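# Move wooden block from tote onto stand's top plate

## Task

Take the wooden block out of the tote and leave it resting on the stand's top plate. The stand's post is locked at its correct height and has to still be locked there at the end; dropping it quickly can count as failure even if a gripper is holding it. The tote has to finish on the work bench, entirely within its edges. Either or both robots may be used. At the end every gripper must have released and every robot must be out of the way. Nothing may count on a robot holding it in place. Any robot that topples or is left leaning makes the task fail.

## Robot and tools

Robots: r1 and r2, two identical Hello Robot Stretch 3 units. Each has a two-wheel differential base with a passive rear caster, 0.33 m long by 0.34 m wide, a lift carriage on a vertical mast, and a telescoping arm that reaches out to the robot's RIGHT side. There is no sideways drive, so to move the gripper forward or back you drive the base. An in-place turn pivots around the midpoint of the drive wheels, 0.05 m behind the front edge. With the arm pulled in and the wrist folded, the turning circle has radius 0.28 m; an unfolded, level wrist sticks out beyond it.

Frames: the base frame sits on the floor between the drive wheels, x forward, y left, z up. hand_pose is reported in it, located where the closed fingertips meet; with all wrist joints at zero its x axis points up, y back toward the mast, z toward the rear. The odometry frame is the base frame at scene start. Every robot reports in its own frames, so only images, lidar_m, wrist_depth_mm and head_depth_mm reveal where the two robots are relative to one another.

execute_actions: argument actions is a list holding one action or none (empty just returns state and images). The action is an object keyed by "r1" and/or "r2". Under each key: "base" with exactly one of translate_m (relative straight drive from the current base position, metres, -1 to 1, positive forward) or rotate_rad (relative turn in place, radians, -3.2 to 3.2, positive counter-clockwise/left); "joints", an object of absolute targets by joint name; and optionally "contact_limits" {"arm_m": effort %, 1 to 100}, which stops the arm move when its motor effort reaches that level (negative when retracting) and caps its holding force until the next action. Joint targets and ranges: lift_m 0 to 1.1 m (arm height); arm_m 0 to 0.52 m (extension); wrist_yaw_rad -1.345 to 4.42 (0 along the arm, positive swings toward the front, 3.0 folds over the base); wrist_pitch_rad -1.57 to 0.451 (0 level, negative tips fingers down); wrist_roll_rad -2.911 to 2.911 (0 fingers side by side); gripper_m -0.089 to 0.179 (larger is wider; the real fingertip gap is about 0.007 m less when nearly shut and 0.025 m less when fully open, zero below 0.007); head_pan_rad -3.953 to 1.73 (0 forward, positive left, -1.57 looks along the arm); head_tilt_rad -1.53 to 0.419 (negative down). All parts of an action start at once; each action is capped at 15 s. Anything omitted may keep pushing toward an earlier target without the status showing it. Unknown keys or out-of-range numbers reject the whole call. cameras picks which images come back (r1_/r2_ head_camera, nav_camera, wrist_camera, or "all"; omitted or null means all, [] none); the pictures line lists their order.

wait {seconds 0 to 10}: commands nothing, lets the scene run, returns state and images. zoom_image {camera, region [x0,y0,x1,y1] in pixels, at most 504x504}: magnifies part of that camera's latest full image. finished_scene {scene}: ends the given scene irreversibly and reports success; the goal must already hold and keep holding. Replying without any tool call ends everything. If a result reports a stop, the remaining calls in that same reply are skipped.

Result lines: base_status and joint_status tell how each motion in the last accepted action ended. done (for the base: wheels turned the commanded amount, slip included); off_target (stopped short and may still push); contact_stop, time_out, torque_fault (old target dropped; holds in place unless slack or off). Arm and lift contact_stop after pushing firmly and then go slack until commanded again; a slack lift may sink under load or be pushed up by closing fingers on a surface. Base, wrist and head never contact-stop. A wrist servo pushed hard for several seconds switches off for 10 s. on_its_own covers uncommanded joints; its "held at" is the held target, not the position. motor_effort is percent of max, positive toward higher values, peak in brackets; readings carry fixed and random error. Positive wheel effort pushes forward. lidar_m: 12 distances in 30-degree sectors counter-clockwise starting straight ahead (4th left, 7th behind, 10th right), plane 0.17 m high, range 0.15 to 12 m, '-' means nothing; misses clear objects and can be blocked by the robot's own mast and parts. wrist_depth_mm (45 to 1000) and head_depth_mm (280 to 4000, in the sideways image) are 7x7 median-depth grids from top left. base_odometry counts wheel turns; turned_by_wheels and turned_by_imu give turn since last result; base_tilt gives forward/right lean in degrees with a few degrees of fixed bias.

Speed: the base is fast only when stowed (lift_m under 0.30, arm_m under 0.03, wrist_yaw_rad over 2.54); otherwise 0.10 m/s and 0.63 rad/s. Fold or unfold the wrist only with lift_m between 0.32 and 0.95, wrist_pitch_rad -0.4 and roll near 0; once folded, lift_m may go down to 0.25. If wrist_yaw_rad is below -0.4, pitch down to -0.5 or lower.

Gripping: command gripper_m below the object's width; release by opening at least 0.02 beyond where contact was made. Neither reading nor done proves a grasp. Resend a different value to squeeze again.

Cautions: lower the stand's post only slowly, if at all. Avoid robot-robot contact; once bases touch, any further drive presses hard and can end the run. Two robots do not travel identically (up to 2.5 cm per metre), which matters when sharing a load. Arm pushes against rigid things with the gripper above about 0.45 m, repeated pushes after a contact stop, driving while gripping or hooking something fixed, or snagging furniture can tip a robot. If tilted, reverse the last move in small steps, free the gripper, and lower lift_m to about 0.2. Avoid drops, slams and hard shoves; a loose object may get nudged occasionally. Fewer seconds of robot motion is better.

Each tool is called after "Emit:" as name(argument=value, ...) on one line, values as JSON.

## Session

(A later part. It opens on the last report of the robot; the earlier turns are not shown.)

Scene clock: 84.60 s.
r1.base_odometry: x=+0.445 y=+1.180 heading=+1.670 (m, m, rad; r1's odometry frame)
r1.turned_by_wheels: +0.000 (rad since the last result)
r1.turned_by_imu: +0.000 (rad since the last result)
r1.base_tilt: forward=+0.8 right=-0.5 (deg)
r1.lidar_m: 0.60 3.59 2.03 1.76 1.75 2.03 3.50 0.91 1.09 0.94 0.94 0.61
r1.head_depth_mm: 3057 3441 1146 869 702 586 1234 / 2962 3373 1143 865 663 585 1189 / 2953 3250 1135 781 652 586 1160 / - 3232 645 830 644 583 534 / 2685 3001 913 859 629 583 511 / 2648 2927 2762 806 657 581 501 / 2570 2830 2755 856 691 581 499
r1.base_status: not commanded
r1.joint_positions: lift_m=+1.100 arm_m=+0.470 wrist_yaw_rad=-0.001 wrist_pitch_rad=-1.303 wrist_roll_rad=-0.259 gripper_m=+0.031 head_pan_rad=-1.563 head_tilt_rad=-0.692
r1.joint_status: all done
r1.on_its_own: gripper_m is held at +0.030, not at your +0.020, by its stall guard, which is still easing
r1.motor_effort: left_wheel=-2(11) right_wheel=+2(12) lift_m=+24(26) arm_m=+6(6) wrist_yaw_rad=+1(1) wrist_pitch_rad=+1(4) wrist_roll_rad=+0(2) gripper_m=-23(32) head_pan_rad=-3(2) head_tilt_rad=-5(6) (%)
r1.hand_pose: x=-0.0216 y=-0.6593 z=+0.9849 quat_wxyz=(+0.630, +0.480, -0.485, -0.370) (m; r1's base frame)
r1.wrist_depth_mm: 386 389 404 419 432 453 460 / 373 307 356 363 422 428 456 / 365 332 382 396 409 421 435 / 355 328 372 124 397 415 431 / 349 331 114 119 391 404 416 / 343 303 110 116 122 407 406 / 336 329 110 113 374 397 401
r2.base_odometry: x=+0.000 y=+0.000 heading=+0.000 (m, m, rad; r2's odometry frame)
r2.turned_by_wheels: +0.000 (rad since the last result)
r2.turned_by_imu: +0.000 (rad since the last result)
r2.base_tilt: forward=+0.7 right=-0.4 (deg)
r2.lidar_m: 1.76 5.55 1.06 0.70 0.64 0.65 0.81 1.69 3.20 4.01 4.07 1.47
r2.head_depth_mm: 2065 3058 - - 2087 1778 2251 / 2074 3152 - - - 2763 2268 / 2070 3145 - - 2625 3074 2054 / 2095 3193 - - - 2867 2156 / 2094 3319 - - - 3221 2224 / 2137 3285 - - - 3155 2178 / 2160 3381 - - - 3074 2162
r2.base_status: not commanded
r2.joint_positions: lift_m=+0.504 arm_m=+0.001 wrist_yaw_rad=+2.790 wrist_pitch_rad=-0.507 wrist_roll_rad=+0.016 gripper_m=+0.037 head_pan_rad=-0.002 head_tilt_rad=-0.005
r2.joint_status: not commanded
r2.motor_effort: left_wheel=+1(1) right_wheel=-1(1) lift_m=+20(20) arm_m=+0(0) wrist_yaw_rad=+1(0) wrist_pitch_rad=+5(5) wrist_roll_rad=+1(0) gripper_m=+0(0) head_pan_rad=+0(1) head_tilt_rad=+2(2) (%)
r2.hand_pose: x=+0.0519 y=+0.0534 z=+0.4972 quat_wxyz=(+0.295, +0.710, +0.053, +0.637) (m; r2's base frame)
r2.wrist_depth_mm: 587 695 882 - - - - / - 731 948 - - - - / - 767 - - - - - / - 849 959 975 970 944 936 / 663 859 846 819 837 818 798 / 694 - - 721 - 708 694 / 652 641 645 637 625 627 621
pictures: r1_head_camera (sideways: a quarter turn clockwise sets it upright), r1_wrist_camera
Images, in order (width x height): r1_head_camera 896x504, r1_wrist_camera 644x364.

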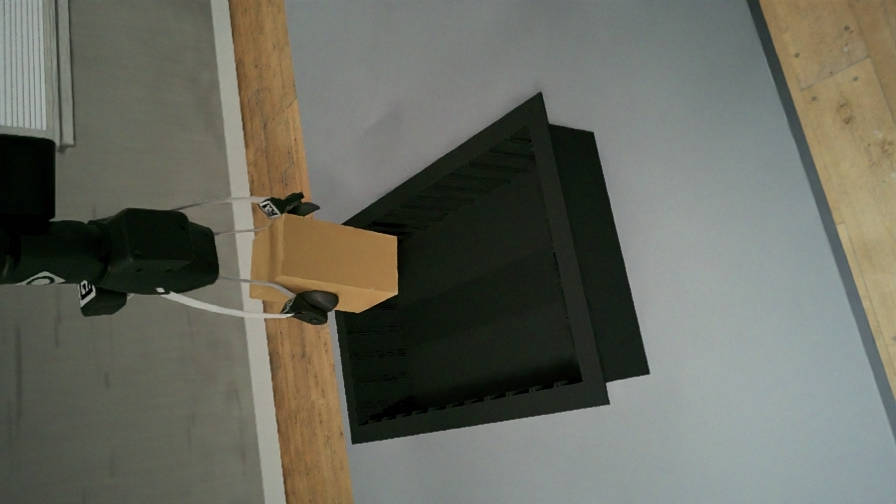

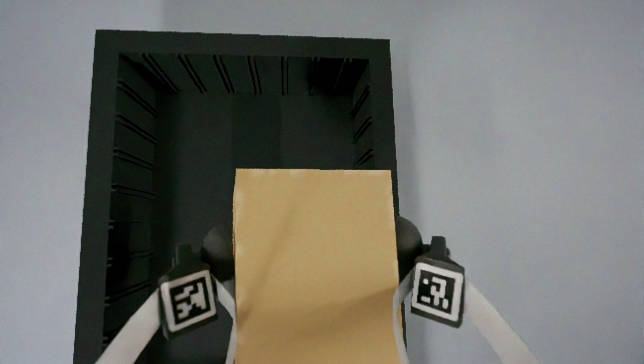

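Emit:
execute_actions(actions=[{"r1":{"base":{"rotate_rad":0.21},"joints":{"arm_m":0.0}}}], cameras=[])

Emit:
execute_actions(actions=[{"r1":{"base":{"translate_m":-1.0},"joints":{"wrist_pitch_rad":0.0,"wrist_roll_rad":0.0}}}], cameras=["r1_wrist_camera"])

Emit:
execute_actions(actions=[{"r1":{"base":{"translate_m":-0.8},"joints":{"head_pan_rad":-2.0,"head_tilt_rad":-0.5}}}], cameras=["r1_nav_camera"])

Scene clock: 105.30 s.
r1.base_odometry: x=+0.445 y=+1.180 heading=+1.880 (m, m, rad; r1's odometry frame)
r1.turned_by_wheels: +0.210 (rad since the last result)
r1.turned_by_imu: +0.210 (rad since the last result)
r1.base_tilt: forward=+0.9 right=-0.5 (deg)
r1.lidar_m: 4.21 2.66 1.86 1.75 1.79 2.35 4.57 0.91 0.99 0.94 0.96 0.60
r1.head_depth_mm: - - - - - - 1181 / - - - - - - 1162 / - - - - - - - / 2679 2999 2887 - - - - / 2639 2941 2785 - 677 597 497 / 2621 2938 2782 862 694 581 511 / 2584 2875 2749 857 692 582 510
r1.base_status: done
r1.joint_positions: lift_m=+1.100 arm_m=+0.000 wrist_yaw_rad=+0.000 wrist_pitch_rad=-1.303 wrist_roll_rad=-0.259 gripper_m=+0.037 head_pan_rad=-1.563 head_tilt_rad=-0.692
r1.joint_status: all done
r1.on_its_own: gripper_m is held at +0.036, not at your +0.020, by its stall guard, which is not easing now
r1.motor_effort: left_wheel=-3(10) right_wheel=+2(8) lift_m=+24(24) arm_m=-6(8) wrist_yaw_rad=+0(0) wrist_pitch_rad=+1(1) wrist_roll_rad=+0(0) gripper_m=-21(20) head_pan_rad=-2(1) head_tilt_rad=-5(5) (%)
r1.hand_pose: x=-0.0216 y=-0.1900 z=+0.9848 quat_wxyz=(+0.630, +0.481, -0.484, -0.370) (m; r1's base frame)
r1.wrist_depth_mm: 379 398 403 407 378 408 467 / 374 387 398 408 428 425 449 / 374 378 388 407 410 435 437 / - - 379 122 400 412 426 / - - 115 119 - - 424 / - - 110 116 122 - - / - - 110 114 - - -
r2.base_odometry: x=+0.000 y=+0.000 heading=+0.000 (m, m, rad; r2's odometry frame)
r2.turned_by_wheels: +0.000 (rad since the last result)
r2.turned_by_imu: -0.001 (rad since the last result)
r2.base_tilt: forward=+0.6 right=-0.2 (deg)
r2.lidar_m: 1.76 5.52 1.06 0.70 0.64 0.65 0.81 1.68 3.18 3.98 4.09 1.47
r2.head_depth_mm: 2041 3103 - - - 1777 2253 / 2062 3143 - - - 2731 2282 / 2085 3218 - - 2590 3025 2065 / 2097 3219 - - - 2858 2131 / 2102 3260 - - - 3169 2197 / 2141 3330 - - - 3093 2178 / 2140 3354 - - - 3106 2178
r2.base_status: not commanded
r2.joint_positions: lift_m=+0.504 arm_m=+0.001 wrist_yaw_rad=+2.790 wrist_pitch_rad=-0.507 wrist_roll_rad=+0.016 gripper_m=+0.037 head_pan_rad=-0.002 head_tilt_rad=-0.005
r2.joint_status: not commanded
r2.motor_effort: left_wheel=+1(1) right_wheel=-1(1) lift_m=+21(20) arm_m=+0(0) wrist_yaw_rad=+0(1) wrist_pitch_rad=+5(4) wrist_roll_rad=+1(1) gripper_m=+0(0) head_pan_rad=+0(1) head_tilt_rad=+2(2) (%)
r2.hand_pose: x=+0.0519 y=+0.0534 z=+0.4972 quat_wxyz=(+0.295, +0.710, +0.053, +0.637) (m; r2's base frame)
r2.wrist_depth_mm: 587 685 870 - - - - / - 717 958 - - - - / - 768 999 - - - - / - 846 957 989 960 953 937 / 652 853 845 825 852 805 810 / 705 - - 713 - 700 701 / 648 633 638 634 630 626 625
pictures: none
No camera images: the call's "cameras" was empty. Leave "cameras" out to get every camera's image.

Scene clock: 116.63 s.
r1.base_odometry: x=+0.749 y=+0.228 heading=+1.880 (m, m, rad; r1's odometry frame)
r1.turned_by_wheels: +0.000 (rad since the last result)
r1.turned_by_imu: -0.004 (rad since the last result)
r1.base_tilt: forward=+0.9 right=-0.6 (deg)
r1.lidar_m: 1.57 2.54 1.79 1.69 1.73 2.26 3.57 1.49 3.30 1.00 0.36 1.33
r1.head_depth_mm: - - - - 1629 1432 1231 / - - - - - 1430 1238 / - - - - - 1438 1228 / - 300 - 2047 1663 1436 1232 / 2710 349 2674 2104 1702 1422 1229 / 2686 2993 1127 888 712 594 704 / 2639 2958 2756 857 693 581 1177
r1.base_status: done
r1.joint_positions: lift_m=+1.100 arm_m=+0.000 wrist_yaw_rad=+0.001 wrist_pitch_rad=-0.049 wrist_roll_rad=-0.005 gripper_m=+0.037 head_pan_rad=-1.563 head_tilt_rad=-0.692
r1.joint_status: all done
r1.on_its_own: gripper_m is held at +0.036, not at your +0.020, by its stall guard, which is not easing now
r1.motor_effort: left_wheel=-2(9) right_wheel=+2(3) lift_m=+23(24) arm_m=-3(6) wrist_yaw_rad=-1(4) wrist_pitch_rad=+20(21) wrist_roll_rad=+4(4) gripper_m=-17(21) head_pan_rad=-1(2) head_tilt_rad=-5(6) (%)
r1.hand_pose: x=-0.0212 y=-0.4000 z=+1.2018 quat_wxyz=(+0.709, +0.018, -0.705, -0.017) (m; r1's base frame)
r1.wrist_depth_mm: - - - - - - - / - - - - - - - / - - - - - - - / - - - - - - - / - - 155 135 - - - / - - 122 126 134 - - / 783 763 702 118 - - -
r2.base_odometry: x=+0.000 y=+0.000 heading=+0.000 (m, m, rad; r2's odometry frame)
r2.turned_by_wheels: +0.000 (rad since the last result)
r2.turned_by_imu: -0.001 (rad since the last result)
r2.base_tilt: forward=+0.5 right=-0.3 (deg)
r2.lidar_m: 1.76 5.53 1.06 0.70 0.64 0.65 0.81 1.69 3.20 4.02 4.08 1.47
r2.head_depth_mm: 2031 3077 - - - 1781 2263 / 2067 3149 - - - 2754 2261 / 2090 3165 - - 2589 3042 2045 / 2086 3249 - - - 2790 2137 / 2117 3253 - - - 3200 2195 / 2130 3297 - - - 3171 2172 / 2129 3317 - - - 3138 2160
r2.base_status: not commanded
r2.joint_positions: lift_m=+0.504 arm_m=+0.001 wrist_yaw_rad=+2.790 wrist_pitch_rad=-0.507 wrist_roll_rad=+0.016 gripper_m=+0.037 head_pan_rad=-0.002 head_tilt_rad=-0.005
r2.joint_status: not commanded
r2.motor_effort: left_wheel=+1(1) right_wheel=-1(1) lift_m=+21(20) arm_m=+0(0) wrist_yaw_rad=-1(0) wrist_pitch_rad=+5(5) wrist_roll_rad=+0(0) gripper_m=+0(0) head_pan_rad=+0(1) head_tilt_rad=+1(2) (%)
r2.hand_pose: x=+0.0519 y=+0.0534 z=+0.4972 quat_wxyz=(+0.295, +0.710, +0.053, +0.637) (m; r2's base frame)
r2.wrist_depth_mm: 585 683 871 - - - - / - 726 933 - - - - / - 772 - - - - - / - 848 966 966 964 942 946 / 657 844 843 824 866 815 814 / 697 - - 714 - 706 713 / 645 640 648 634 629 622 624
pictures: r1_wrist_camera
Images, in order (width x height): r1_wrist_camera 644x364.

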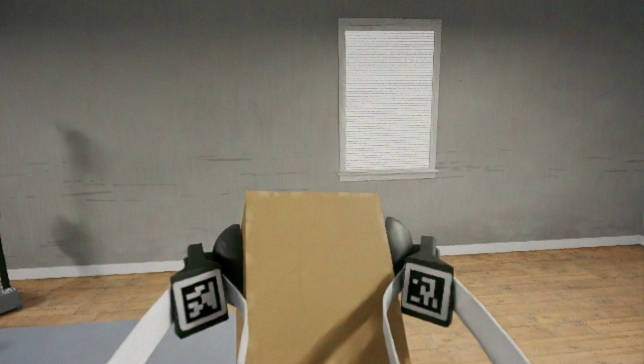

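Scene clock: 125.97 s.
r1.base_odometry: x=+0.992 y=-0.535 heading=+1.880 (m, m, rad; r1's odometry frame)
r1.turned_by_wheels: +0.000 (rad since the last result)
r1.turned_by_imu: -0.003 (rad since the last result)
r1.base_tilt: forward=+0.8 right=-0.5 (deg)
r1.lidar_m: 2.36 2.50 1.74 1.64 1.68 2.20 2.76 2.83 0.88 3.15 1.38 0.98
r1.head_depth_mm: - - 3624 - - 1614 1366 / - - - - - 1554 1367 / - - - - - - 1328 / - - - - - - 1367 / - - - - - 1607 1363 / - - - - - - 1330 / - - - - - - 1296
r1.base_status: done
r1.joint_positions: lift_m=+1.100 arm_m=+0.000 wrist_yaw_rad=+0.001 wrist_pitch_rad=-0.049 wrist_roll_rad=-0.005 gripper_m=+0.037 head_pan_rad=-1.993 head_tilt_rad=-0.507
r1.joint_status: all done
r1.on_its_own: gripper_m is held at +0.036, not at your +0.020, by its stall guard, which is not easing now
r1.motor_effort: left_wheel=-2(8) right_wheel=+2(3) lift_m=+23(23) arm_m=-4(4) wrist_yaw_rad=-1(1) wrist_pitch_rad=+19(19) wrist_roll_rad=+4(4) gripper_m=-16(17) head_pan_rad=-2(18) head_tilt_rad=+3(21) (%)
r1.hand_pose: x=-0.0212 y=-0.4000 z=+1.2018 quat_wxyz=(+0.709, +0.018, -0.705, -0.017) (m; r1's base frame)
r1.wrist_depth_mm: - - - - - - - / - - - - - - - / - - - - - - - / - - - - - - - / - - 154 135 - - - / - - 121 126 134 - - / - - - 118 - - 563
r2.base_odometry: x=+0.000 y=+0.000 heading=+0.000 (m, m, rad; r2's odometry frame)
r2.turned_by_wheels: +0.000 (rad since the last result)
r2.turned_by_imu: -0.001 (rad since the last result)
r2.base_tilt: forward=+0.8 right=-0.2 (deg)
r2.lidar_m: 1.76 5.54 1.06 0.70 0.64 0.65 0.81 1.68 3.20 4.01 4.08 1.47
r2.head_depth_mm: 2055 3068 - - - 1777 2266 / 2047 3139 - - - 2752 2238 / 2098 3185 - - 2609 3023 2061 / 2102 3225 - - - 2867 2125 / 2112 3312 - - - 3248 2175 / 2137 3300 - - - 3156 2209 / 2152 3336 - - - 3114 2156
r2.base_status: not commanded
r2.joint_positions: lift_m=+0.504 arm_m=+0.001 wrist_yaw_rad=+2.790 wrist_pitch_rad=-0.507 wrist_roll_rad=+0.016 gripper_m=+0.037 head_pan_rad=-0.002 head_tilt_rad=-0.005
r2.joint_status: not commanded
r2.motor_effort: left_wheel=+0(1) right_wheel=+0(1) lift_m=+20(20) arm_m=+0(0) wrist_yaw_rad=+1(0) wrist_pitch_rad=+5(5) wrist_roll_rad=+0(0) gripper_m=+0(1) head_pan_rad=-1(0) head_tilt_rad=+2(2) (%)
r2.hand_pose: x=+0.0519 y=+0.0534 z=+0.4972 quat_wxyz=(+0.295, +0.710, +0.053, +0.637) (m; r2's base frame)
r2.wrist_depth_mm: 585 684 866 - - - - / - 707 939 - - - - / - 773 - - - - - / - 838 945 981 968 925 941 / 661 845 843 827 858 799 810 / 700 - - 717 - 710 698 / 647 638 637 637 636 631 621
pictures: r1_nav_camera (sideways: a quarter turn counterclockwise sets it upright)
Images, in order (width x height): r1_nav_camera 672x504.

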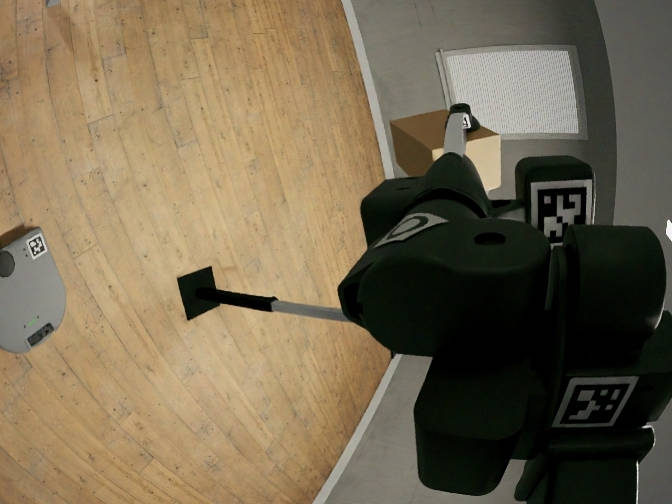

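Emit:
execute_actions(actions=[{"r1":{"base":{"translate_m":-0.35},"joints":{"head_pan_rad":-1.57,"head_tilt_rad":-0.45}}}], cameras=["r1_nav_camera","r1_head_camera","r1_wrist_camera"])

Scene clock: 136.27 s.
r1.base_odometry: x=+1.099 y=-0.868 heading=+1.880 (m, m, rad; r1's odometry frame)
r1.turned_by_wheels: +0.000 (rad since the last result)
r1.turned_by_imu: -0.002 (rad since the last result)
r1.base_tilt: forward=+0.7 right=-0.5 (deg)
r1.lidar_m: 1.32 2.46 1.71 1.62 1.65 2.16 2.42 2.47 3.24 0.74 3.24 1.32
r1.head_depth_mm: 2856 - - - - - 1377 / 2834 - - - - - 1343 / 2796 - - - - - 1312 / 2783 - - - - - 1382 / 2741 2924 3101 2687 2249 1738 1413 / 2726 2899 3142 3175 2234 1740 1416 / 2672 2865 3098 3133 2250 1733 1422
r1.base_status: done
r1.joint_positions: lift_m=+1.100 arm_m=+0.000 wrist_yaw_rad=+0.001 wrist_pitch_rad=-0.049 wrist_roll_rad=-0.005 gripper_m=+0.037 head_pan_rad=-1.577 head_tilt_rad=-0.458
r1.joint_status: all done
r1.on_its_own: gripper_m is held at +0.036, not at your +0.020, by its stall guard, which is not easing now
r1.motor_effort: left_wheel=-2(8) right_wheel=+1(3) lift_m=+23(23) arm_m=-3(3) wrist_yaw_rad=-1(2) wrist_pitch_rad=+20(19) wrist_roll_rad=+4(4) gripper_m=-16(17) head_pan_rad=+2(22) head_tilt_rad=+3(12) (%)
r1.hand_pose: x=-0.0212 y=-0.4000 z=+1.2018 quat_wxyz=(+0.709, +0.018, -0.705, -0.017) (m; r1's base frame)
r1.wrist_depth_mm: - - - - - - - / - - - - - - - / - - - - - - - / - - - - - - - / - - 156 135 - - - / - - 121 126 134 - - / - - - 118 476 - -
r2.base_odometry: x=+0.000 y=+0.000 heading=+0.000 (m, m, rad; r2's odometry frame)
r2.turned_by_wheels: +0.000 (rad since the last result)
r2.turned_by_imu: -0.001 (rad since the last result)
r2.base_tilt: forward=+0.6 right=-0.2 (deg)
r2.lidar_m: 1.76 5.55 1.06 0.70 0.64 0.65 0.81 1.68 3.20 4.01 4.08 1.47
r2.head_depth_mm: 2043 3101 - - - 1792 2280 / 2061 3113 - - - 2752 2237 / 2080 3197 - - 2624 3074 2067 / 2092 3194 - - - 2823 2124 / 2127 3257 - - - 3217 2221 / 2151 3352 - - - 3128 2208 / 2147 3329 - - - 3127 2176
r2.base_status: not commanded
r2.joint_positions: lift_m=+0.504 arm_m=+0.001 wrist_yaw_rad=+2.790 wrist_pitch_rad=-0.507 wrist_roll_rad=+0.016 gripper_m=+0.037 head_pan_rad=-0.002 head_tilt_rad=-0.005
r2.joint_status: not commanded
r2.motor_effort: left_wheel=+1(0) right_wheel=-1(1) lift_m=+21(20) arm_m=+0(0) wrist_yaw_rad=+1(0) wrist_pitch_rad=+5(4) wrist_roll_rad=+1(0) gripper_m=+0(0) head_pan_rad=-1(0) head_tilt_rad=+2(2) (%)
r2.hand_pose: x=+0.0519 y=+0.0534 z=+0.4972 quat_wxyz=(+0.295, +0.710, +0.053, +0.637) (m; r2's base frame)
r2.wrist_depth_mm: 583 680 900 - - - - / - 729 941 - - - - / - 778 986 - - - - / - 837 949 983 972 947 948 / 654 843 844 845 840 815 822 / 690 - - 721 - 703 700 / 658 637 647 637 632 631 624
pictures: r1_head_camera (sideways: a quarter turn clockwise sets it upright), r1_nav_camera (sideways: a quarter turn counterclockwise sets it upright), r1_wrist_camera
Images, in order (width x height): r1_head_camera 896x504, r1_nav_camera 672x504, r1_wrist_camera 644x364.

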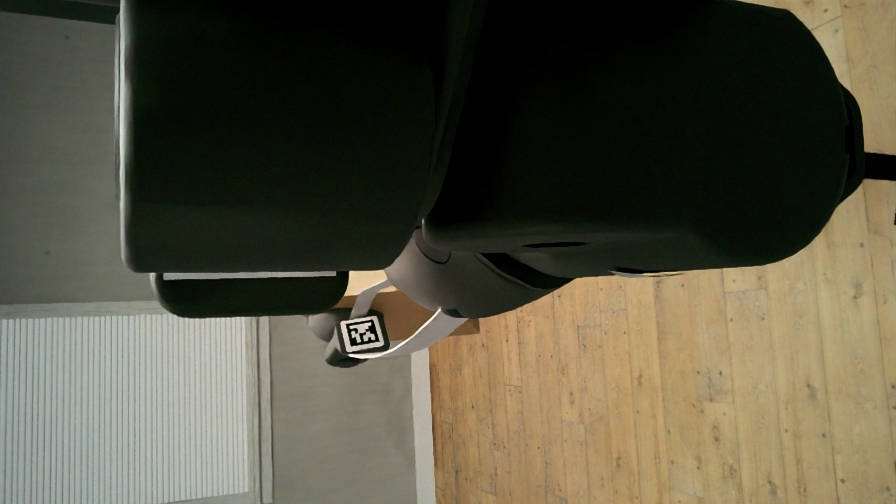

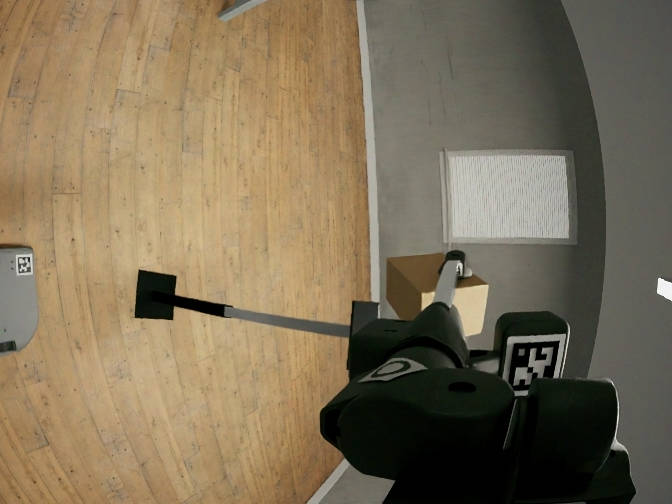

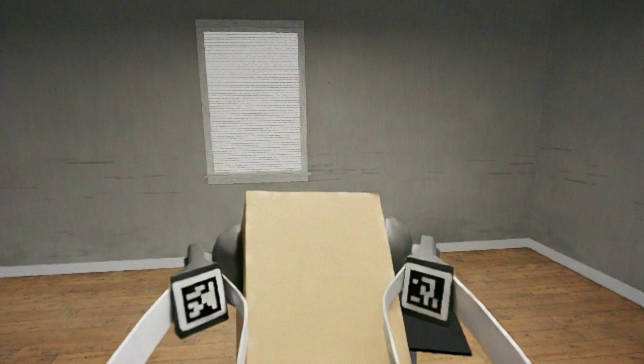

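Emit:
execute_actions(actions=[{"r1":{"base":{"translate_m":-0.14},"joints":{"head_tilt_rad":-0.75}}}], cameras=["r1_wrist_camera"])

Scene clock: 143.13 s.
r1.base_odometry: x=+1.141 y=-1.001 heading=+1.880 (m, m, rad; r1's odometry frame)
r1.turned_by_wheels: +0.000 (rad since the last result)
r1.turned_by_imu: -0.001 (rad since the last result)
r1.base_tilt: forward=+0.8 right=-0.6 (deg)
r1.lidar_m: 1.46 2.45 1.70 1.61 1.64 2.15 2.28 2.32 3.06 0.72 3.27 1.47
r1.head_depth_mm: - - - - 1631 1391 1210 / - - - - 1561 1393 1205 / - - - - 1554 1388 1204 / 294 - - - 1518 1346 1208 / 2666 391 2346 1986 1639 1386 1205 / 2784 3055 2529 1971 1623 1384 1199 / 2721 3022 2536 1980 1630 1387 1196
r1.base_status: done
r1.joint_positions: lift_m=+1.100 arm_m=+0.000 wrist_yaw_rad=+0.001 wrist_pitch_rad=-0.049 wrist_roll_rad=-0.005 gripper_m=+0.037 head_pan_rad=-1.577 head_tilt_rad=-0.740
r1.joint_status: all done
r1.on_its_own: gripper_m is held at +0.036, not at your +0.020, by its stall guard, which is not easing now
r1.motor_effort: left_wheel=-2(7) right_wheel=+1(3) lift_m=+23(23) arm_m=-4(4) wrist_yaw_rad=-2(1) wrist_pitch_rad=+19(19) wrist_roll_rad=+4(3) gripper_m=-16(17) head_pan_rad=+2(2) head_tilt_rad=-6(30) (%)
r1.hand_pose: x=-0.0212 y=-0.4000 z=+1.2018 quat_wxyz=(+0.709, +0.018, -0.705, -0.017) (m; r1's base frame)
r1.wrist_depth_mm: - - - - - - - / - - - - - - - / - - - - - - - / - - - - - - - / - - 154 136 - - - / - - 121 125 133 - - / - - - 117 - - -
r2.base_odometry: x=+0.000 y=+0.000 heading=+0.000 (m, m, rad; r2's odometry frame)
r2.turned_by_wheels: +0.000 (rad since the last result)
r2.turned_by_imu: -0.001 (rad since the last result)
r2.base_tilt: forward=+0.7 right=-0.4 (deg)
r2.lidar_m: 1.76 5.56 1.06 0.70 0.64 0.65 0.81 1.68 3.21 4.02 4.07 1.47
r2.head_depth_mm: 2054 3158 - - - 1782 2257 / 2069 3144 - - - 2747 2267 / 2073 3172 - - 2620 3067 2053 / 2104 3236 - - - 2851 2142 / 2107 3227 - - - 3179 2194 / 2134 3329 - - - 3169 2189 / 2135 3386 - - - 3141 2148
r2.base_status: not commanded
r2.joint_positions: lift_m=+0.504 arm_m=+0.001 wrist_yaw_rad=+2.790 wrist_pitch_rad=-0.507 wrist_roll_rad=+0.016 gripper_m=+0.037 head_pan_rad=-0.002 head_tilt_rad=-0.005
r2.joint_status: not commanded
r2.motor_effort: left_wheel=+0(0) right_wheel=-1(1) lift_m=+21(20) arm_m=+0(0) wrist_yaw_rad=+0(0) wrist_pitch_rad=+5(5) wrist_roll_rad=+0(1) gripper_m=+0(1) head_pan_rad=+0(0) head_tilt_rad=+2(2) (%)
r2.hand_pose: x=+0.0519 y=+0.0534 z=+0.4972 quat_wxyz=(+0.295, +0.710, +0.053, +0.637) (m; r2's base frame)
r2.wrist_depth_mm: 592 685 895 - - - - / - 712 939 - - - - / - 788 988 - - - - / - 840 954 968 944 961 938 / 661 834 863 824 831 827 802 / 694 - - 720 - 693 702 / 645 644 639 639 630 635 621
pictures: r1_wrist_camera
Images, in order (width x height): r1_wrist_camera 644x364.

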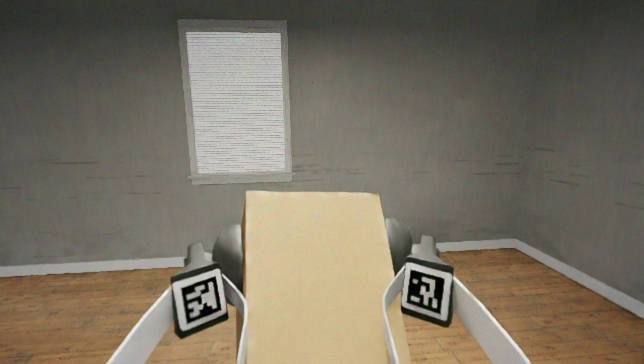

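Emit:
execute_actions(actions=[{"r1":{"joints":{"arm_m":0.34}}}], cameras=["r1_head_camera","r1_nav_camera"])

Scene clock: 150.33 s.
r1.base_odometry: x=+1.141 y=-1.001 heading=+1.880 (m, m, rad; r1's odometry frame)
r1.turned_by_wheels: +0.000 (rad since the last result)
r1.turned_by_imu: -0.001 (rad since the last result)
r1.base_tilt: forward=+0.8 right=-0.5 (deg)
r1.lidar_m: 1.46 2.45 1.70 1.61 1.64 2.15 2.27 2.32 3.02 0.72 3.24 1.47
r1.head_depth_mm: 2953 3215 2587 2003 1651 1401 1211 / 2956 3189 2546 2001 1644 1385 1208 / 2939 3176 2460 2008 1643 1386 1206 / - 3130 794 1863 1547 1343 1203 / 2695 3124 2343 1979 1630 1387 1206 / 2788 3081 2517 1987 1632 1382 1198 / 2744 3019 2521 1970 1633 1380 1196
r1.base_status: not commanded
r1.joint_positions: lift_m=+1.100 arm_m=+0.340 wrist_yaw_rad=+0.001 wrist_pitch_rad=-0.048 wrist_roll_rad=-0.005 gripper_m=+0.037 head_pan_rad=-1.577 head_tilt_rad=-0.741
r1.joint_status: all done
r1.on_its_own: gripper_m is held at +0.036, not at your +0.020, by its stall guard, which is not easing now
r1.motor_effort: left_wheel=-2(2) right_wheel=+2(2) lift_m=+23(23) arm_m=+6(6) wrist_yaw_rad=-2(2) wrist_pitch_rad=+19(19) wrist_roll_rad=+4(4) gripper_m=-16(16) head_pan_rad=+2(2) head_tilt_rad=-6(6) (%)
r1.hand_pose: x=-0.0212 y=-0.7394 z=+1.2021 quat_wxyz=(+0.709, +0.017, -0.705, -0.017) (m; r1's base frame)
r1.wrist_depth_mm: - - - - - - - / - - - - - - - / - - - - - - - / - - - - - - - / - - 155 135 - - - / - - 121 126 134 - - / - - - 117 - - -
r2.base_odometry: x=+0.000 y=+0.000 heading=+0.000 (m, m, rad; r2's odometry frame)
r2.turned_by_wheels: +0.000 (rad since the last result)
r2.turned_by_imu: -0.001 (rad since the last result)
r2.base_tilt: forward=+0.7 right=-0.4 (deg)
r2.lidar_m: 1.76 5.52 1.06 0.70 0.64 0.65 0.81 1.68 3.20 4.01 4.08 1.46
r2.head_depth_mm: 2029 3092 - - - 1770 2272 / 2064 3122 - - - 2763 2259 / 2109 3150 - - 2653 3030 2047 / 2103 3233 - - - 2908 2135 / 2127 3231 - - - 3200 2198 / 2147 3292 - - - 3156 2176 / 2173 3352 - - - 3096 2182
r2.base_status: not commanded
r2.joint_positions: lift_m=+0.504 arm_m=+0.001 wrist_yaw_rad=+2.790 wrist_pitch_rad=-0.507 wrist_roll_rad=+0.016 gripper_m=+0.037 head_pan_rad=-0.002 head_tilt_rad=-0.005
r2.joint_status: not commanded
r2.motor_effort: left_wheel=+1(1) right_wheel=-1(1) lift_m=+20(20) arm_m=+0(0) wrist_yaw_rad=+1(1) wrist_pitch_rad=+5(5) wrist_roll_rad=+1(1) gripper_m=+0(1) head_pan_rad=+0(0) head_tilt_rad=+2(2) (%)
r2.hand_pose: x=+0.0519 y=+0.0534 z=+0.4972 quat_wxyz=(+0.295, +0.710, +0.053, +0.637) (m; r2's base frame)
r2.wrist_depth_mm: 593 691 876 - - - - / - 729 931 - - - - / - 772 998 - - - - / - 851 947 969 972 946 936 / 651 858 858 837 836 822 821 / 702 - - 718 - 714 713 / 649 642 645 630 633 631 633
pictures: r1_head_camera (sideways: a quarter turn clockwise sets it upright), r1_nav_camera (sideways: a quarter turn counterclockwise sets it upright)
Images, in order (width x height): r1_head_camera 896x504, r1_nav_camera 672x504.

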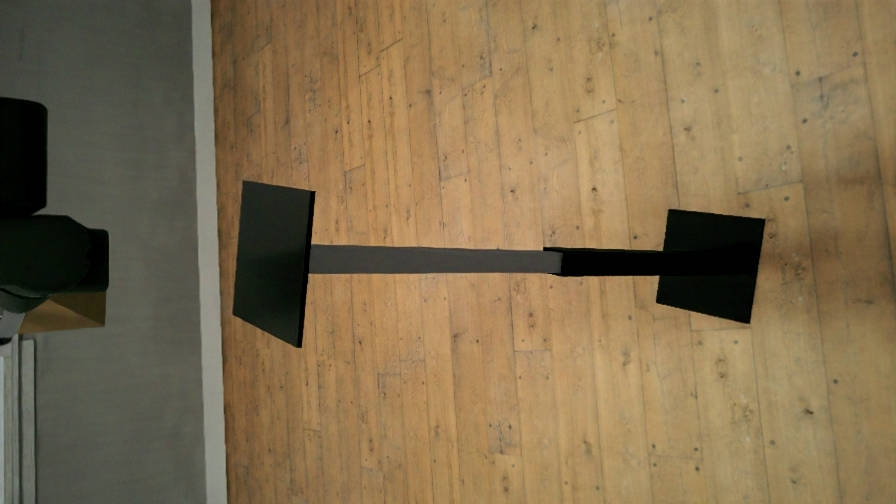

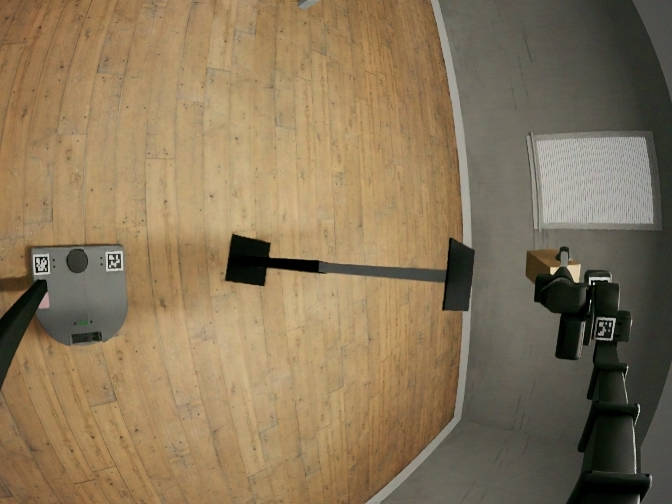

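Emit:
execute_actions(actions=[{"r1":{"joints":{"lift_m":0.96}}}], cameras=["r1_head_camera"])

Scene clock: 156.20 s.
r1.base_odometry: x=+1.141 y=-1.001 heading=+1.880 (m, m, rad; r1's odometry frame)
r1.turned_by_wheels: +0.000 (rad since the last result)
r1.turned_by_imu: -0.001 (rad since the last result)
r1.base_tilt: forward=+0.8 right=-0.5 (deg)
r1.lidar_m: 1.46 2.45 1.70 1.61 1.64 2.15 2.28 2.32 3.05 0.72 3.25 1.47
r1.head_depth_mm: 2933 3228 - 1953 1644 1397 1207 / 2893 - 2531 2009 1648 1393 1206 / 2851 - 2425 1997 1649 1393 1208 / 2811 - 2265 1861 1553 1347 1203 / 2822 3035 2355 1998 1627 1377 1201 / 2788 3054 2520 1972 1636 1384 1201 / 2747 2986 2539 1966 1623 1376 1201
r1.base_status: not commanded
r1.joint_positions: lift_m=+0.960 arm_m=+0.340 wrist_yaw_rad=+0.001 wrist_pitch_rad=-0.047 wrist_roll_rad=-0.005 gripper_m=+0.037 head_pan_rad=-1.577 head_tilt_rad=-0.741
r1.joint_status: all done
r1.on_its_own: gripper_m is held at +0.036, not at your +0.020, by its stall guard, which is not easing now
r1.motor_effort: left_wheel=-2(2) right_wheel=+2(2) lift_m=+14(21) arm_m=+6(6) wrist_yaw_rad=-2(1) wrist_pitch_rad=+19(19) wrist_roll_rad=+4(3) gripper_m=-17(17) head_pan_rad=+3(3) head_tilt_rad=-5(6) (%)
r1.hand_pose: x=-0.0212 y=-0.7394 z=+1.0628 quat_wxyz=(+0.709, +0.017, -0.705, -0.017) (m; r1's base frame)
r1.wrist_depth_mm: - - - - - - - / - - - - - - - / - - - - - - - / - - - - - - - / - - 154 135 - - - / - - 121 126 134 - - / - - - 118 251 - -
r2.base_odometry: x=+0.000 y=+0.000 heading=+0.000 (m, m, rad; r2's odometry frame)
r2.turned_by_wheels: +0.000 (rad since the last result)
r2.turned_by_imu: -0.001 (rad since the last result)
r2.base_tilt: forward=+0.4 right=-0.2 (deg)
r2.lidar_m: 1.76 5.54 1.06 0.70 0.64 0.65 0.81 1.68 3.20 4.03 4.07 1.47
r2.head_depth_mm: 2045 3133 - - - 1782 2262 / 2057 3115 - - - 2781 2258 / 2087 3148 - - 2648 3038 2079 / 2101 3255 - - - 2856 2134 / 2124 3287 - - - 3172 2196 / 2153 3317 - - - 3117 2201 / 2145 3336 - - - 3138 2181
r2.base_status: not commanded
r2.joint_positions: lift_m=+0.504 arm_m=+0.001 wrist_yaw_rad=+2.790 wrist_pitch_rad=-0.507 wrist_roll_rad=+0.016 gripper_m=+0.037 head_pan_rad=-0.002 head_tilt_rad=-0.005
r2.joint_status: not commanded
r2.motor_effort: left_wheel=+1(1) right_wheel=+0(1) lift_m=+20(20) arm_m=+0(0) wrist_yaw_rad=+0(1) wrist_pitch_rad=+5(4) wrist_roll_rad=+0(0) gripper_m=+0(0) head_pan_rad=+0(0) head_tilt_rad=+1(2) (%)
r2.hand_pose: x=+0.0519 y=+0.0534 z=+0.4972 quat_wxyz=(+0.295, +0.710, +0.053, +0.637) (m; r2's base frame)
r2.wrist_depth_mm: 590 681 885 - - - - / - 728 939 - - - - / - 772 - - - - - / - 849 964 962 971 943 940 / 650 849 846 831 847 803 801 / 708 - - 714 - 708 707 / 662 644 646 632 639 626 627
pictures: r1_head_camera (sideways: a quarter turn clockwise sets it upright)
Images, in order (width x height): r1_head_camera 896x504.

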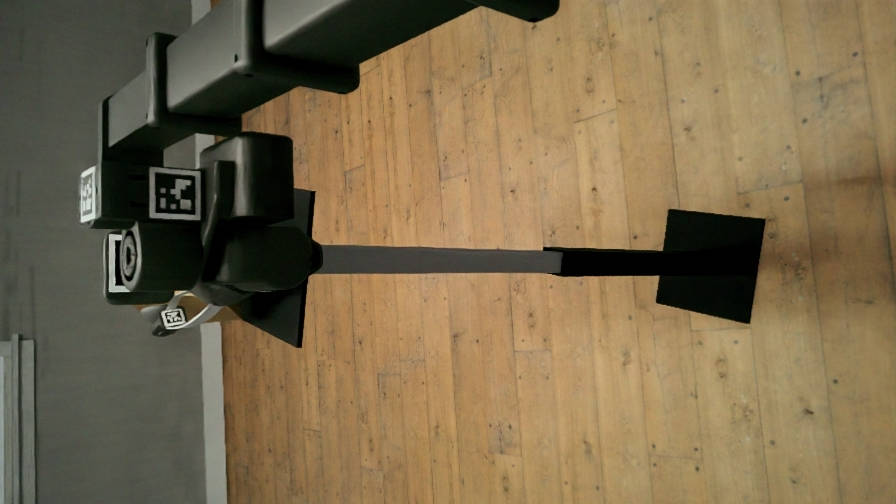

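Release.

Emit:
execute_actions(actions=[{"r1":{"joints":{"gripper_m":0.13}}}], cameras=[])

Emit:
execute_actions(actions=[{"r1":{"joints":{"lift_m":1.05,"arm_m":0.0}}}], cameras=["r1_wrist_camera","r1_head_camera"])

Scene clock: 163.07 s.
r1.base_odometry: x=+1.141 y=-1.001 heading=+1.880 (m, m, rad; r1's odometry frame)
r1.turned_by_wheels: +0.000 (rad since the last result)
r1.turned_by_imu: -0.001 (rad since the last result)
r1.base_tilt: forward=+0.8 right=-0.5 (deg)
r1.lidar_m: 1.46 2.45 1.70 1.61 1.64 2.15 2.28 2.32 3.05 0.72 3.23 1.47
r1.head_depth_mm: 2927 3214 - 1947 1640 1396 1208 / 2858 - 2527 1997 1641 1390 1205 / 2813 - 2467 1993 1629 1390 1209 / 2811 - 2265 1883 1558 1341 1205 / 2773 3134 2355 1978 1636 1381 1199 / 2790 3060 2502 1973 1619 1385 1197 / 2751 3037 2519 1964 1624 1381 1197
r1.base_status: not commanded
r1.joint_positions: lift_m=+0.960 arm_m=+0.340 wrist_yaw_rad=-0.002 wrist_pitch_rad=-0.024 wrist_roll_rad=-0.005 gripper_m=+0.130 head_pan_rad=-1.577 head_tilt_rad=-0.741
r1.joint_status: all done
r1.motor_effort: left_wheel=-2(4) right_wheel=+1(3) lift_m=+14(14) arm_m=+6(5) wrist_yaw_rad=+2(4) wrist_pitch_rad=+10(19) wrist_roll_rad=+4(4) gripper_m=-1(82) head_pan_rad=+2(1) head_tilt_rad=-6(6) (%)
r1.hand_pose: x=-0.0219 y=-0.7402 z=+1.0688 quat_wxyz=(+0.709, +0.008, -0.705, -0.009) (m; r1's base frame)
r1.wrist_depth_mm: - - - - - - - / - - - - - - - / - - - - - - - / - - - - - - - / - - - - - - - / - - - - - - - / - - - 164 - - -
r2.base_odometry: x=+0.000 y=+0.000 heading=+0.000 (m, m, rad; r2's odometry frame)
r2.turned_by_wheels: +0.000 (rad since the last result)
r2.turned_by_imu: -0.001 (rad since the last result)
r2.base_tilt: forward=+0.4 right=-0.2 (deg)
r2.lidar_m: 1.77 5.55 1.06 0.69 0.64 0.65 0.81 1.68 3.21 4.02 4.09 1.46
r2.head_depth_mm: 2044 3073 - - - 1784 2279 / 2085 3121 - - - 2768 2252 / 2086 3133 - - 2634 3026 2047 / 2112 3225 - - - 2844 2112 / 2112 3218 - - - 3232 2201 / 2124 3309 - - - 3163 2201 / 2168 3367 - - - 3094 2170
r2.base_status: not commanded
r2.joint_positions: lift_m=+0.504 arm_m=+0.001 wrist_yaw_rad=+2.790 wrist_pitch_rad=-0.507 wrist_roll_rad=+0.016 gripper_m=+0.037 head_pan_rad=-0.002 head_tilt_rad=-0.005
r2.joint_status: not commanded
r2.motor_effort: left_wheel=+0(1) right_wheel=-1(1) lift_m=+20(20) arm_m=+0(0) wrist_yaw_rad=+0(1) wrist_pitch_rad=+5(5) wrist_roll_rad=+0(0) gripper_m=-1(0) head_pan_rad=+1(1) head_tilt_rad=+2(2) (%)
r2.hand_pose: x=+0.0519 y=+0.0534 z=+0.4972 quat_wxyz=(+0.295, +0.710, +0.053, +0.637) (m; r2's base frame)
r2.wrist_depth_mm: 582 685 893 - - - - / - 722 930 - - - - / - 780 1000 - - - - / - 849 963 958 952 955 939 / 650 863 843 826 838 816 803 / 701 - - 714 - 709 709 / 658 635 641 635 630 633 625
pictures: none
No camera images: the call's "cameras" was empty. Leave "cameras" out to get every camera's image.

Scene clock: 166.77 s.
r1.base_odometry: x=+1.141 y=-1.001 heading=+1.880 (m, m, rad; r1's odometry frame)
r1.turned_by_wheels: +0.000 (rad since the last result)
r1.turned_by_imu: -0.001 (rad since the last result)
r1.base_tilt: forward=+0.8 right=-0.5 (deg)
r1.lidar_m: 1.45 2.45 1.70 1.60 1.64 2.15 2.28 2.33 3.04 0.72 3.26 1.47
r1.head_depth_mm: 2920 - - - - 1362 1207 / 2873 - - - - 1362 1205 / 2818 - - - - 1333 1209 / 2784 - - - - 1329 1200 / 2800 3093 2268 1981 1637 1390 1201 / 2758 3004 2518 1980 1627 1378 1200 / 2741 2997 2518 1987 1620 1379 1198
r1.base_status: not commanded
r1.joint_positions: lift_m=+1.050 arm_m=+0.000 wrist_yaw_rad=-0.001 wrist_pitch_rad=-0.022 wrist_roll_rad=-0.005 gripper_m=+0.130 head_pan_rad=-1.577 head_tilt_rad=-0.741
r1.joint_status: all done
r1.motor_effort: left_wheel=-2(2) right_wheel=+2(1) lift_m=+23(25) arm_m=-5(7) wrist_yaw_rad=+0(2) wrist_pitch_rad=+9(9) wrist_roll_rad=+4(3) gripper_m=+0(0) head_pan_rad=+2(3) head_tilt_rad=-5(6) (%)
r1.hand_pose: x=-0.0217 y=-0.4010 z=+1.1586 quat_wxyz=(+0.709, +0.008, -0.705, -0.008) (m; r1's base frame)
r1.wrist_depth_mm: - - - - - - - / - - - - - - - / - - - - - - - / - - - - - - - / - - - - - - - / - - - 487 - - - / - - - 461 - - -
r2.base_odometry: x=+0.000 y=+0.000 heading=+0.000 (m, m, rad; r2's odometry frame)
r2.turned_by_wheels: +0.000 (rad since the last result)
r2.turned_by_imu: +0.000 (rad since the last result)
r2.base_tilt: forward=+0.4 right=-0.1 (deg)
r2.lidar_m: 1.76 5.55 1.06 0.70 0.64 0.65 0.81 1.68 3.21 3.99 4.08 1.46
r2.head_depth_mm: 2053 3121 - - - 1785 2261 / 2073 3136 - - - 2775 2269 / 2079 3194 - - 2666 3046 2056 / 2122 3223 - - - 2818 2149 / 2124 3256 - - - 3187 2187 / 2126 3302 - - - 3133 2172 / 2151 3314 - - - 3125 2189
r2.base_status: not commanded
r2.joint_positions: lift_m=+0.504 arm_m=+0.001 wrist_yaw_rad=+2.790 wrist_pitch_rad=-0.507 wrist_roll_rad=+0.016 gripper_m=+0.037 head_pan_rad=-0.002 head_tilt_rad=-0.005
r2.joint_status: not commanded
r2.motor_effort: left_wheel=+0(1) right_wheel=-1(1) lift_m=+21(20) arm_m=+0(0) wrist_yaw_rad=+1(1) wrist_pitch_rad=+5(5) wrist_roll_rad=+0(1) gripper_m=+0(1) head_pan_rad=+1(1) head_tilt_rad=+2(2) (%)
r2.hand_pose: x=+0.0519 y=+0.0534 z=+0.4972 quat_wxyz=(+0.295, +0.710, +0.053, +0.637) (m; r2's base frame)
r2.wrist_depth_mm: 583 683 888 - - - - / - 704 943 - - - - / - 778 - - - - - / - 857 943 978 946 964 933 / 660 840 847 839 834 815 796 / 701 - - 725 - 714 702 / 647 646 643 632 631 624 628
pictures: r1_head_camera (sideways: a quarter turn clockwise sets it upright), r1_wrist_camera
Images, in order (width x height): r1_head_camera 896x504, r1_wrist_camera 644x364.

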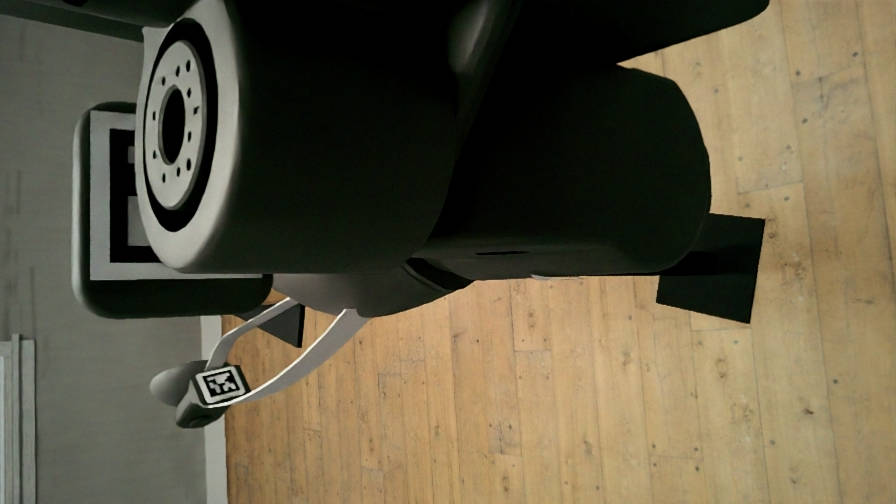

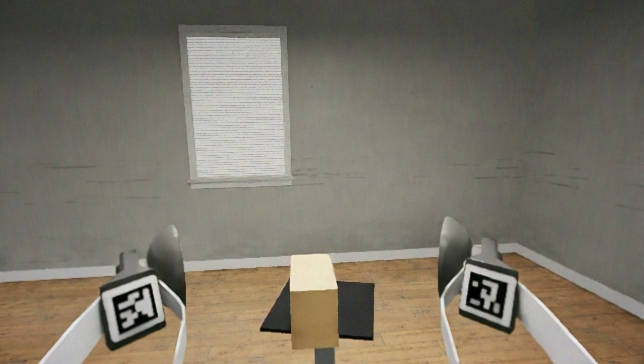

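The block is on the plate and the robot is clear. Before finishing, I'll check with r2's camera that the tote is still on the bench.

Emit:
execute_actions(actions=[{"r2":{"joints":{"head_pan_rad":0.5,"head_tilt_rad":-0.3}}}], cameras=["r2_head_camera"])

Scene clock: 171.20 s.
r1.base_odometry: x=+1.141 y=-1.001 heading=+1.880 (m, m, rad; r1's odometry frame)
r1.turned_by_wheels: +0.000 (rad since the last result)
r1.turned_by_imu: -0.001 (rad since the last result)
r1.base_tilt: forward=+0.8 right=-0.5 (deg)
r1.lidar_m: 1.45 2.45 1.70 1.61 1.64 2.14 2.28 2.33 3.04 0.72 3.25 1.47
r1.head_depth_mm: 2910 - - - - 1369 1206 / 2861 - - - - 1366 1210 / 2823 - - - - 1328 1208 / 2763 - - - - 1337 1203 / 2761 3097 2278 1977 1638 1381 1200 / 2815 3004 2543 1964 1625 1382 1199 / 2735 3042 2531 1980 1629 1379 1195
r1.base_status: not commanded
r1.joint_positions: lift_m=+1.050 arm_m=+0.000 wrist_yaw_rad=-0.001 wrist_pitch_rad=-0.022 wrist_roll_rad=-0.005 gripper_m=+0.130 head_pan_rad=-1.577 head_tilt_rad=-0.741
r1.joint_status: not commanded
r1.motor_effort: left_wheel=-2(2) right_wheel=+1(1) lift_m=+23(23) arm_m=-6(6) wrist_yaw_rad=+0(1) wrist_pitch_rad=+9(9) wrist_roll_rad=+3(3) gripper_m=-1(1) head_pan_rad=+3(2) head_tilt_rad=-5(6) (%)
r1.hand_pose: x=-0.0217 y=-0.4010 z=+1.1586 quat_wxyz=(+0.709, +0.008, -0.705, -0.008) (m; r1's base frame)
r1.wrist_depth_mm: - - - - - - - / - - - - - - - / - - - - - - - / - - - - - - - / - - - - - - - / - - - 477 - - - / - - - 461 - - -
r2.base_odometry: x=+0.000 y=+0.000 heading=+0.000 (m, m, rad; r2's odometry frame)
r2.turned_by_wheels: +0.000 (rad since the last result)
r2.turned_by_imu: +0.000 (rad since the last result)
r2.base_tilt: forward=+0.6 right=-0.2 (deg)
r2.lidar_m: 1.76 5.56 1.06 0.69 0.64 0.65 0.81 1.68 3.20 4.00 4.08 1.46
r2.head_depth_mm: - - - 3860 2699 1961 1559 / - - - - 2620 1950 1540 / - - - - 2639 1958 1536 / - - - - 2610 1942 1533 / - - - - 2585 1916 1538 / - - - - 2537 1887 1524 / - - - 3521 2541 1909 1522
r2.base_status: not commanded
r2.joint_positions: lift_m=+0.504 arm_m=+0.001 wrist_yaw_rad=+2.790 wrist_pitch_rad=-0.507 wrist_roll_rad=+0.016 gripper_m=+0.037 head_pan_rad=+0.493 head_tilt_rad=-0.296
r2.joint_status: all done
r2.motor_effort: left_wheel=+1(1) right_wheel=+0(1) lift_m=+20(21) arm_m=+0(0) wrist_yaw_rad=+0(0) wrist_pitch_rad=+5(5) wrist_roll_rad=+1(0) gripper_m=+1(0) head_pan_rad=+5(45) head_tilt_rad=-2(21) (%)
r2.hand_pose: x=+0.0519 y=+0.0534 z=+0.4972 quat_wxyz=(+0.295, +0.710, +0.053, +0.637) (m; r2's base frame)
r2.wrist_depth_mm: 580 688 877 - - - - / - 734 952 - - - - / - 784 983 - - - - / - 848 949 975 970 952 950 / 654 838 854 829 838 806 804 / 705 - - 723 - 713 690 / 648 634 641 629 637 617 629
pictures: r2_head_camera (sideways: a quarter turn clockwise sets it upright)
Images, in order (width x height): r2_head_camera 896x504.

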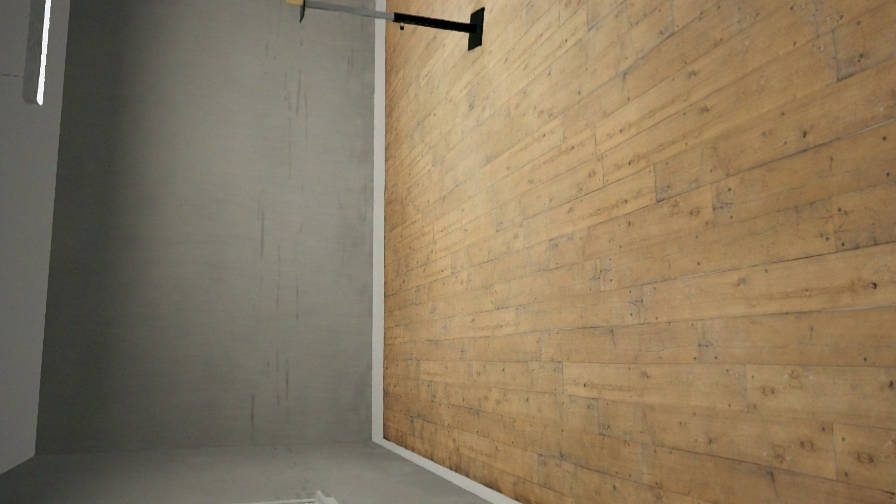

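That was the wrong direction, so I'll pan right instead.

Emit:
execute_actions(actions=[{"r2":{"joints":{"head_pan_rad":-0.4,"head_tilt_rad":-0.3}}}], cameras=["r2_head_camera"])

Scene clock: 176.00 s.
r1.base_odometry: x=+1.141 y=-1.001 heading=+1.880 (m, m, rad; r1's odometry frame)
r1.turned_by_wheels: +0.000 (rad since the last result)
r1.turned_by_imu: -0.001 (rad since the last result)
r1.base_tilt: forward=+0.8 right=-0.6 (deg)
r1.lidar_m: 1.45 2.45 1.70 1.61 1.64 2.14 2.27 2.32 3.05 0.72 3.23 1.47
r1.head_depth_mm: 2907 - - - - 1363 1207 / 2871 - - - - 1364 1207 / 2794 - - - - 1332 1206 / 2781 - - - - 1338 1207 / 2782 3085 2295 1984 1632 1379 1203 / 2763 3033 2523 1977 1625 1388 1198 / 2729 3005 2523 1983 1629 1381 1198
r1.base_status: not commanded
r1.joint_positions: lift_m=+1.050 arm_m=+0.000 wrist_yaw_rad=-0.001 wrist_pitch_rad=-0.022 wrist_roll_rad=-0.005 gripper_m=+0.130 head_pan_rad=-1.577 head_tilt_rad=-0.741
r1.joint_status: not commanded
r1.motor_effort: left_wheel=-2(2) right_wheel=+1(1) lift_m=+23(23) arm_m=-5(5) wrist_yaw_rad=+1(1) wrist_pitch_rad=+9(9) wrist_roll_rad=+4(3) gripper_m=+0(1) head_pan_rad=+3(2) head_tilt_rad=-5(6) (%)
r1.hand_pose: x=-0.0217 y=-0.4010 z=+1.1586 quat_wxyz=(+0.709, +0.008, -0.705, -0.008) (m; r1's base frame)
r1.wrist_depth_mm: - - - - - - - / - - - - - - - / - - - - - - - / - - - - - - - / - - - - - - - / - - - 492 - - - / - - - 456 - - -
r2.base_odometry: x=+0.000 y=+0.000 heading=+0.000 (m, m, rad; r2's odometry frame)
r2.turned_by_wheels: +0.000 (rad since the last result)
r2.turned_by_imu: +0.000 (rad since the last result)
r2.base_tilt: forward=+0.6 right=-0.2 (deg)
r2.lidar_m: 1.76 5.54 1.06 0.70 0.64 0.65 0.81 1.68 3.19 4.03 4.09 1.47
r2.head_depth_mm: 3521 3686 3836 3598 2582 1965 1560 / 3718 - - 1766 2405 1892 1547 / - - - 1729 2629 1812 1559 / - - - 1844 2610 1859 1536 / - - - 1901 2621 1903 1533 / - - - 2139 2574 1910 1510 / - - - 3166 2420 1911 1511
r2.base_status: not commanded
r2.joint_positions: lift_m=+0.504 arm_m=+0.001 wrist_yaw_rad=+2.790 wrist_pitch_rad=-0.507 wrist_roll_rad=+0.016 gripper_m=+0.037 head_pan_rad=-0.393 head_tilt_rad=-0.296
r2.joint_status: all done
r2.motor_effort: left_wheel=+1(0) right_wheel=-1(1) lift_m=+21(21) arm_m=+0(0) wrist_yaw_rad=+1(1) wrist_pitch_rad=+5(5) wrist_roll_rad=+0(0) gripper_m=+0(0) head_pan_rad=-4(51) head_tilt_rad=-1(1) (%)
r2.hand_pose: x=+0.0519 y=+0.0534 z=+0.4972 quat_wxyz=(+0.295, +0.710, +0.053, +0.637) (m; r2's base frame)
r2.wrist_depth_mm: 592 680 869 - - - - / - 721 957 - - - - / - 784 - - - - - / - 852 944 965 977 961 949 / 653 858 849 826 824 816 804 / 705 - - 729 - 710 711 / 648 636 639 632 633 625 617
pictures: r2_head_camera (sideways: a quarter turn clockwise sets it upright)
Images, in order (width x height): r2_head_camera 896x504.

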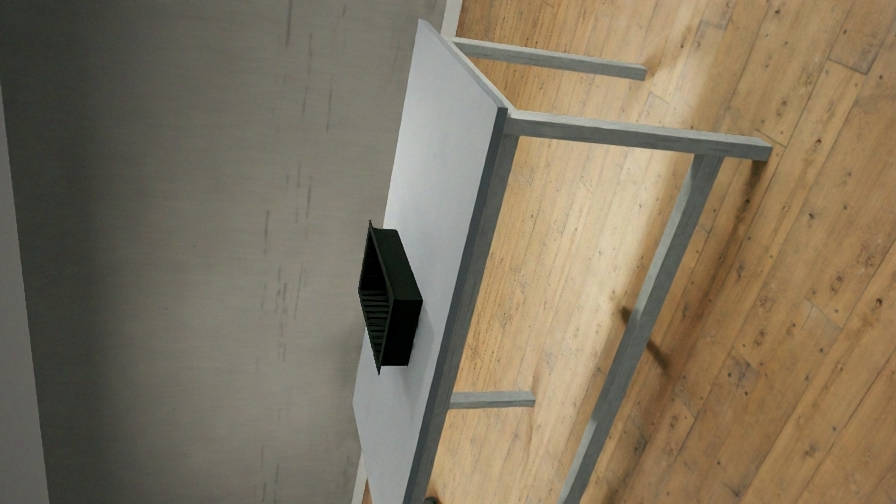

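The tote is still on the bench, so I'll end the scene.

Emit:
finished_scene(scene=2)

The scene is finished: the task was done.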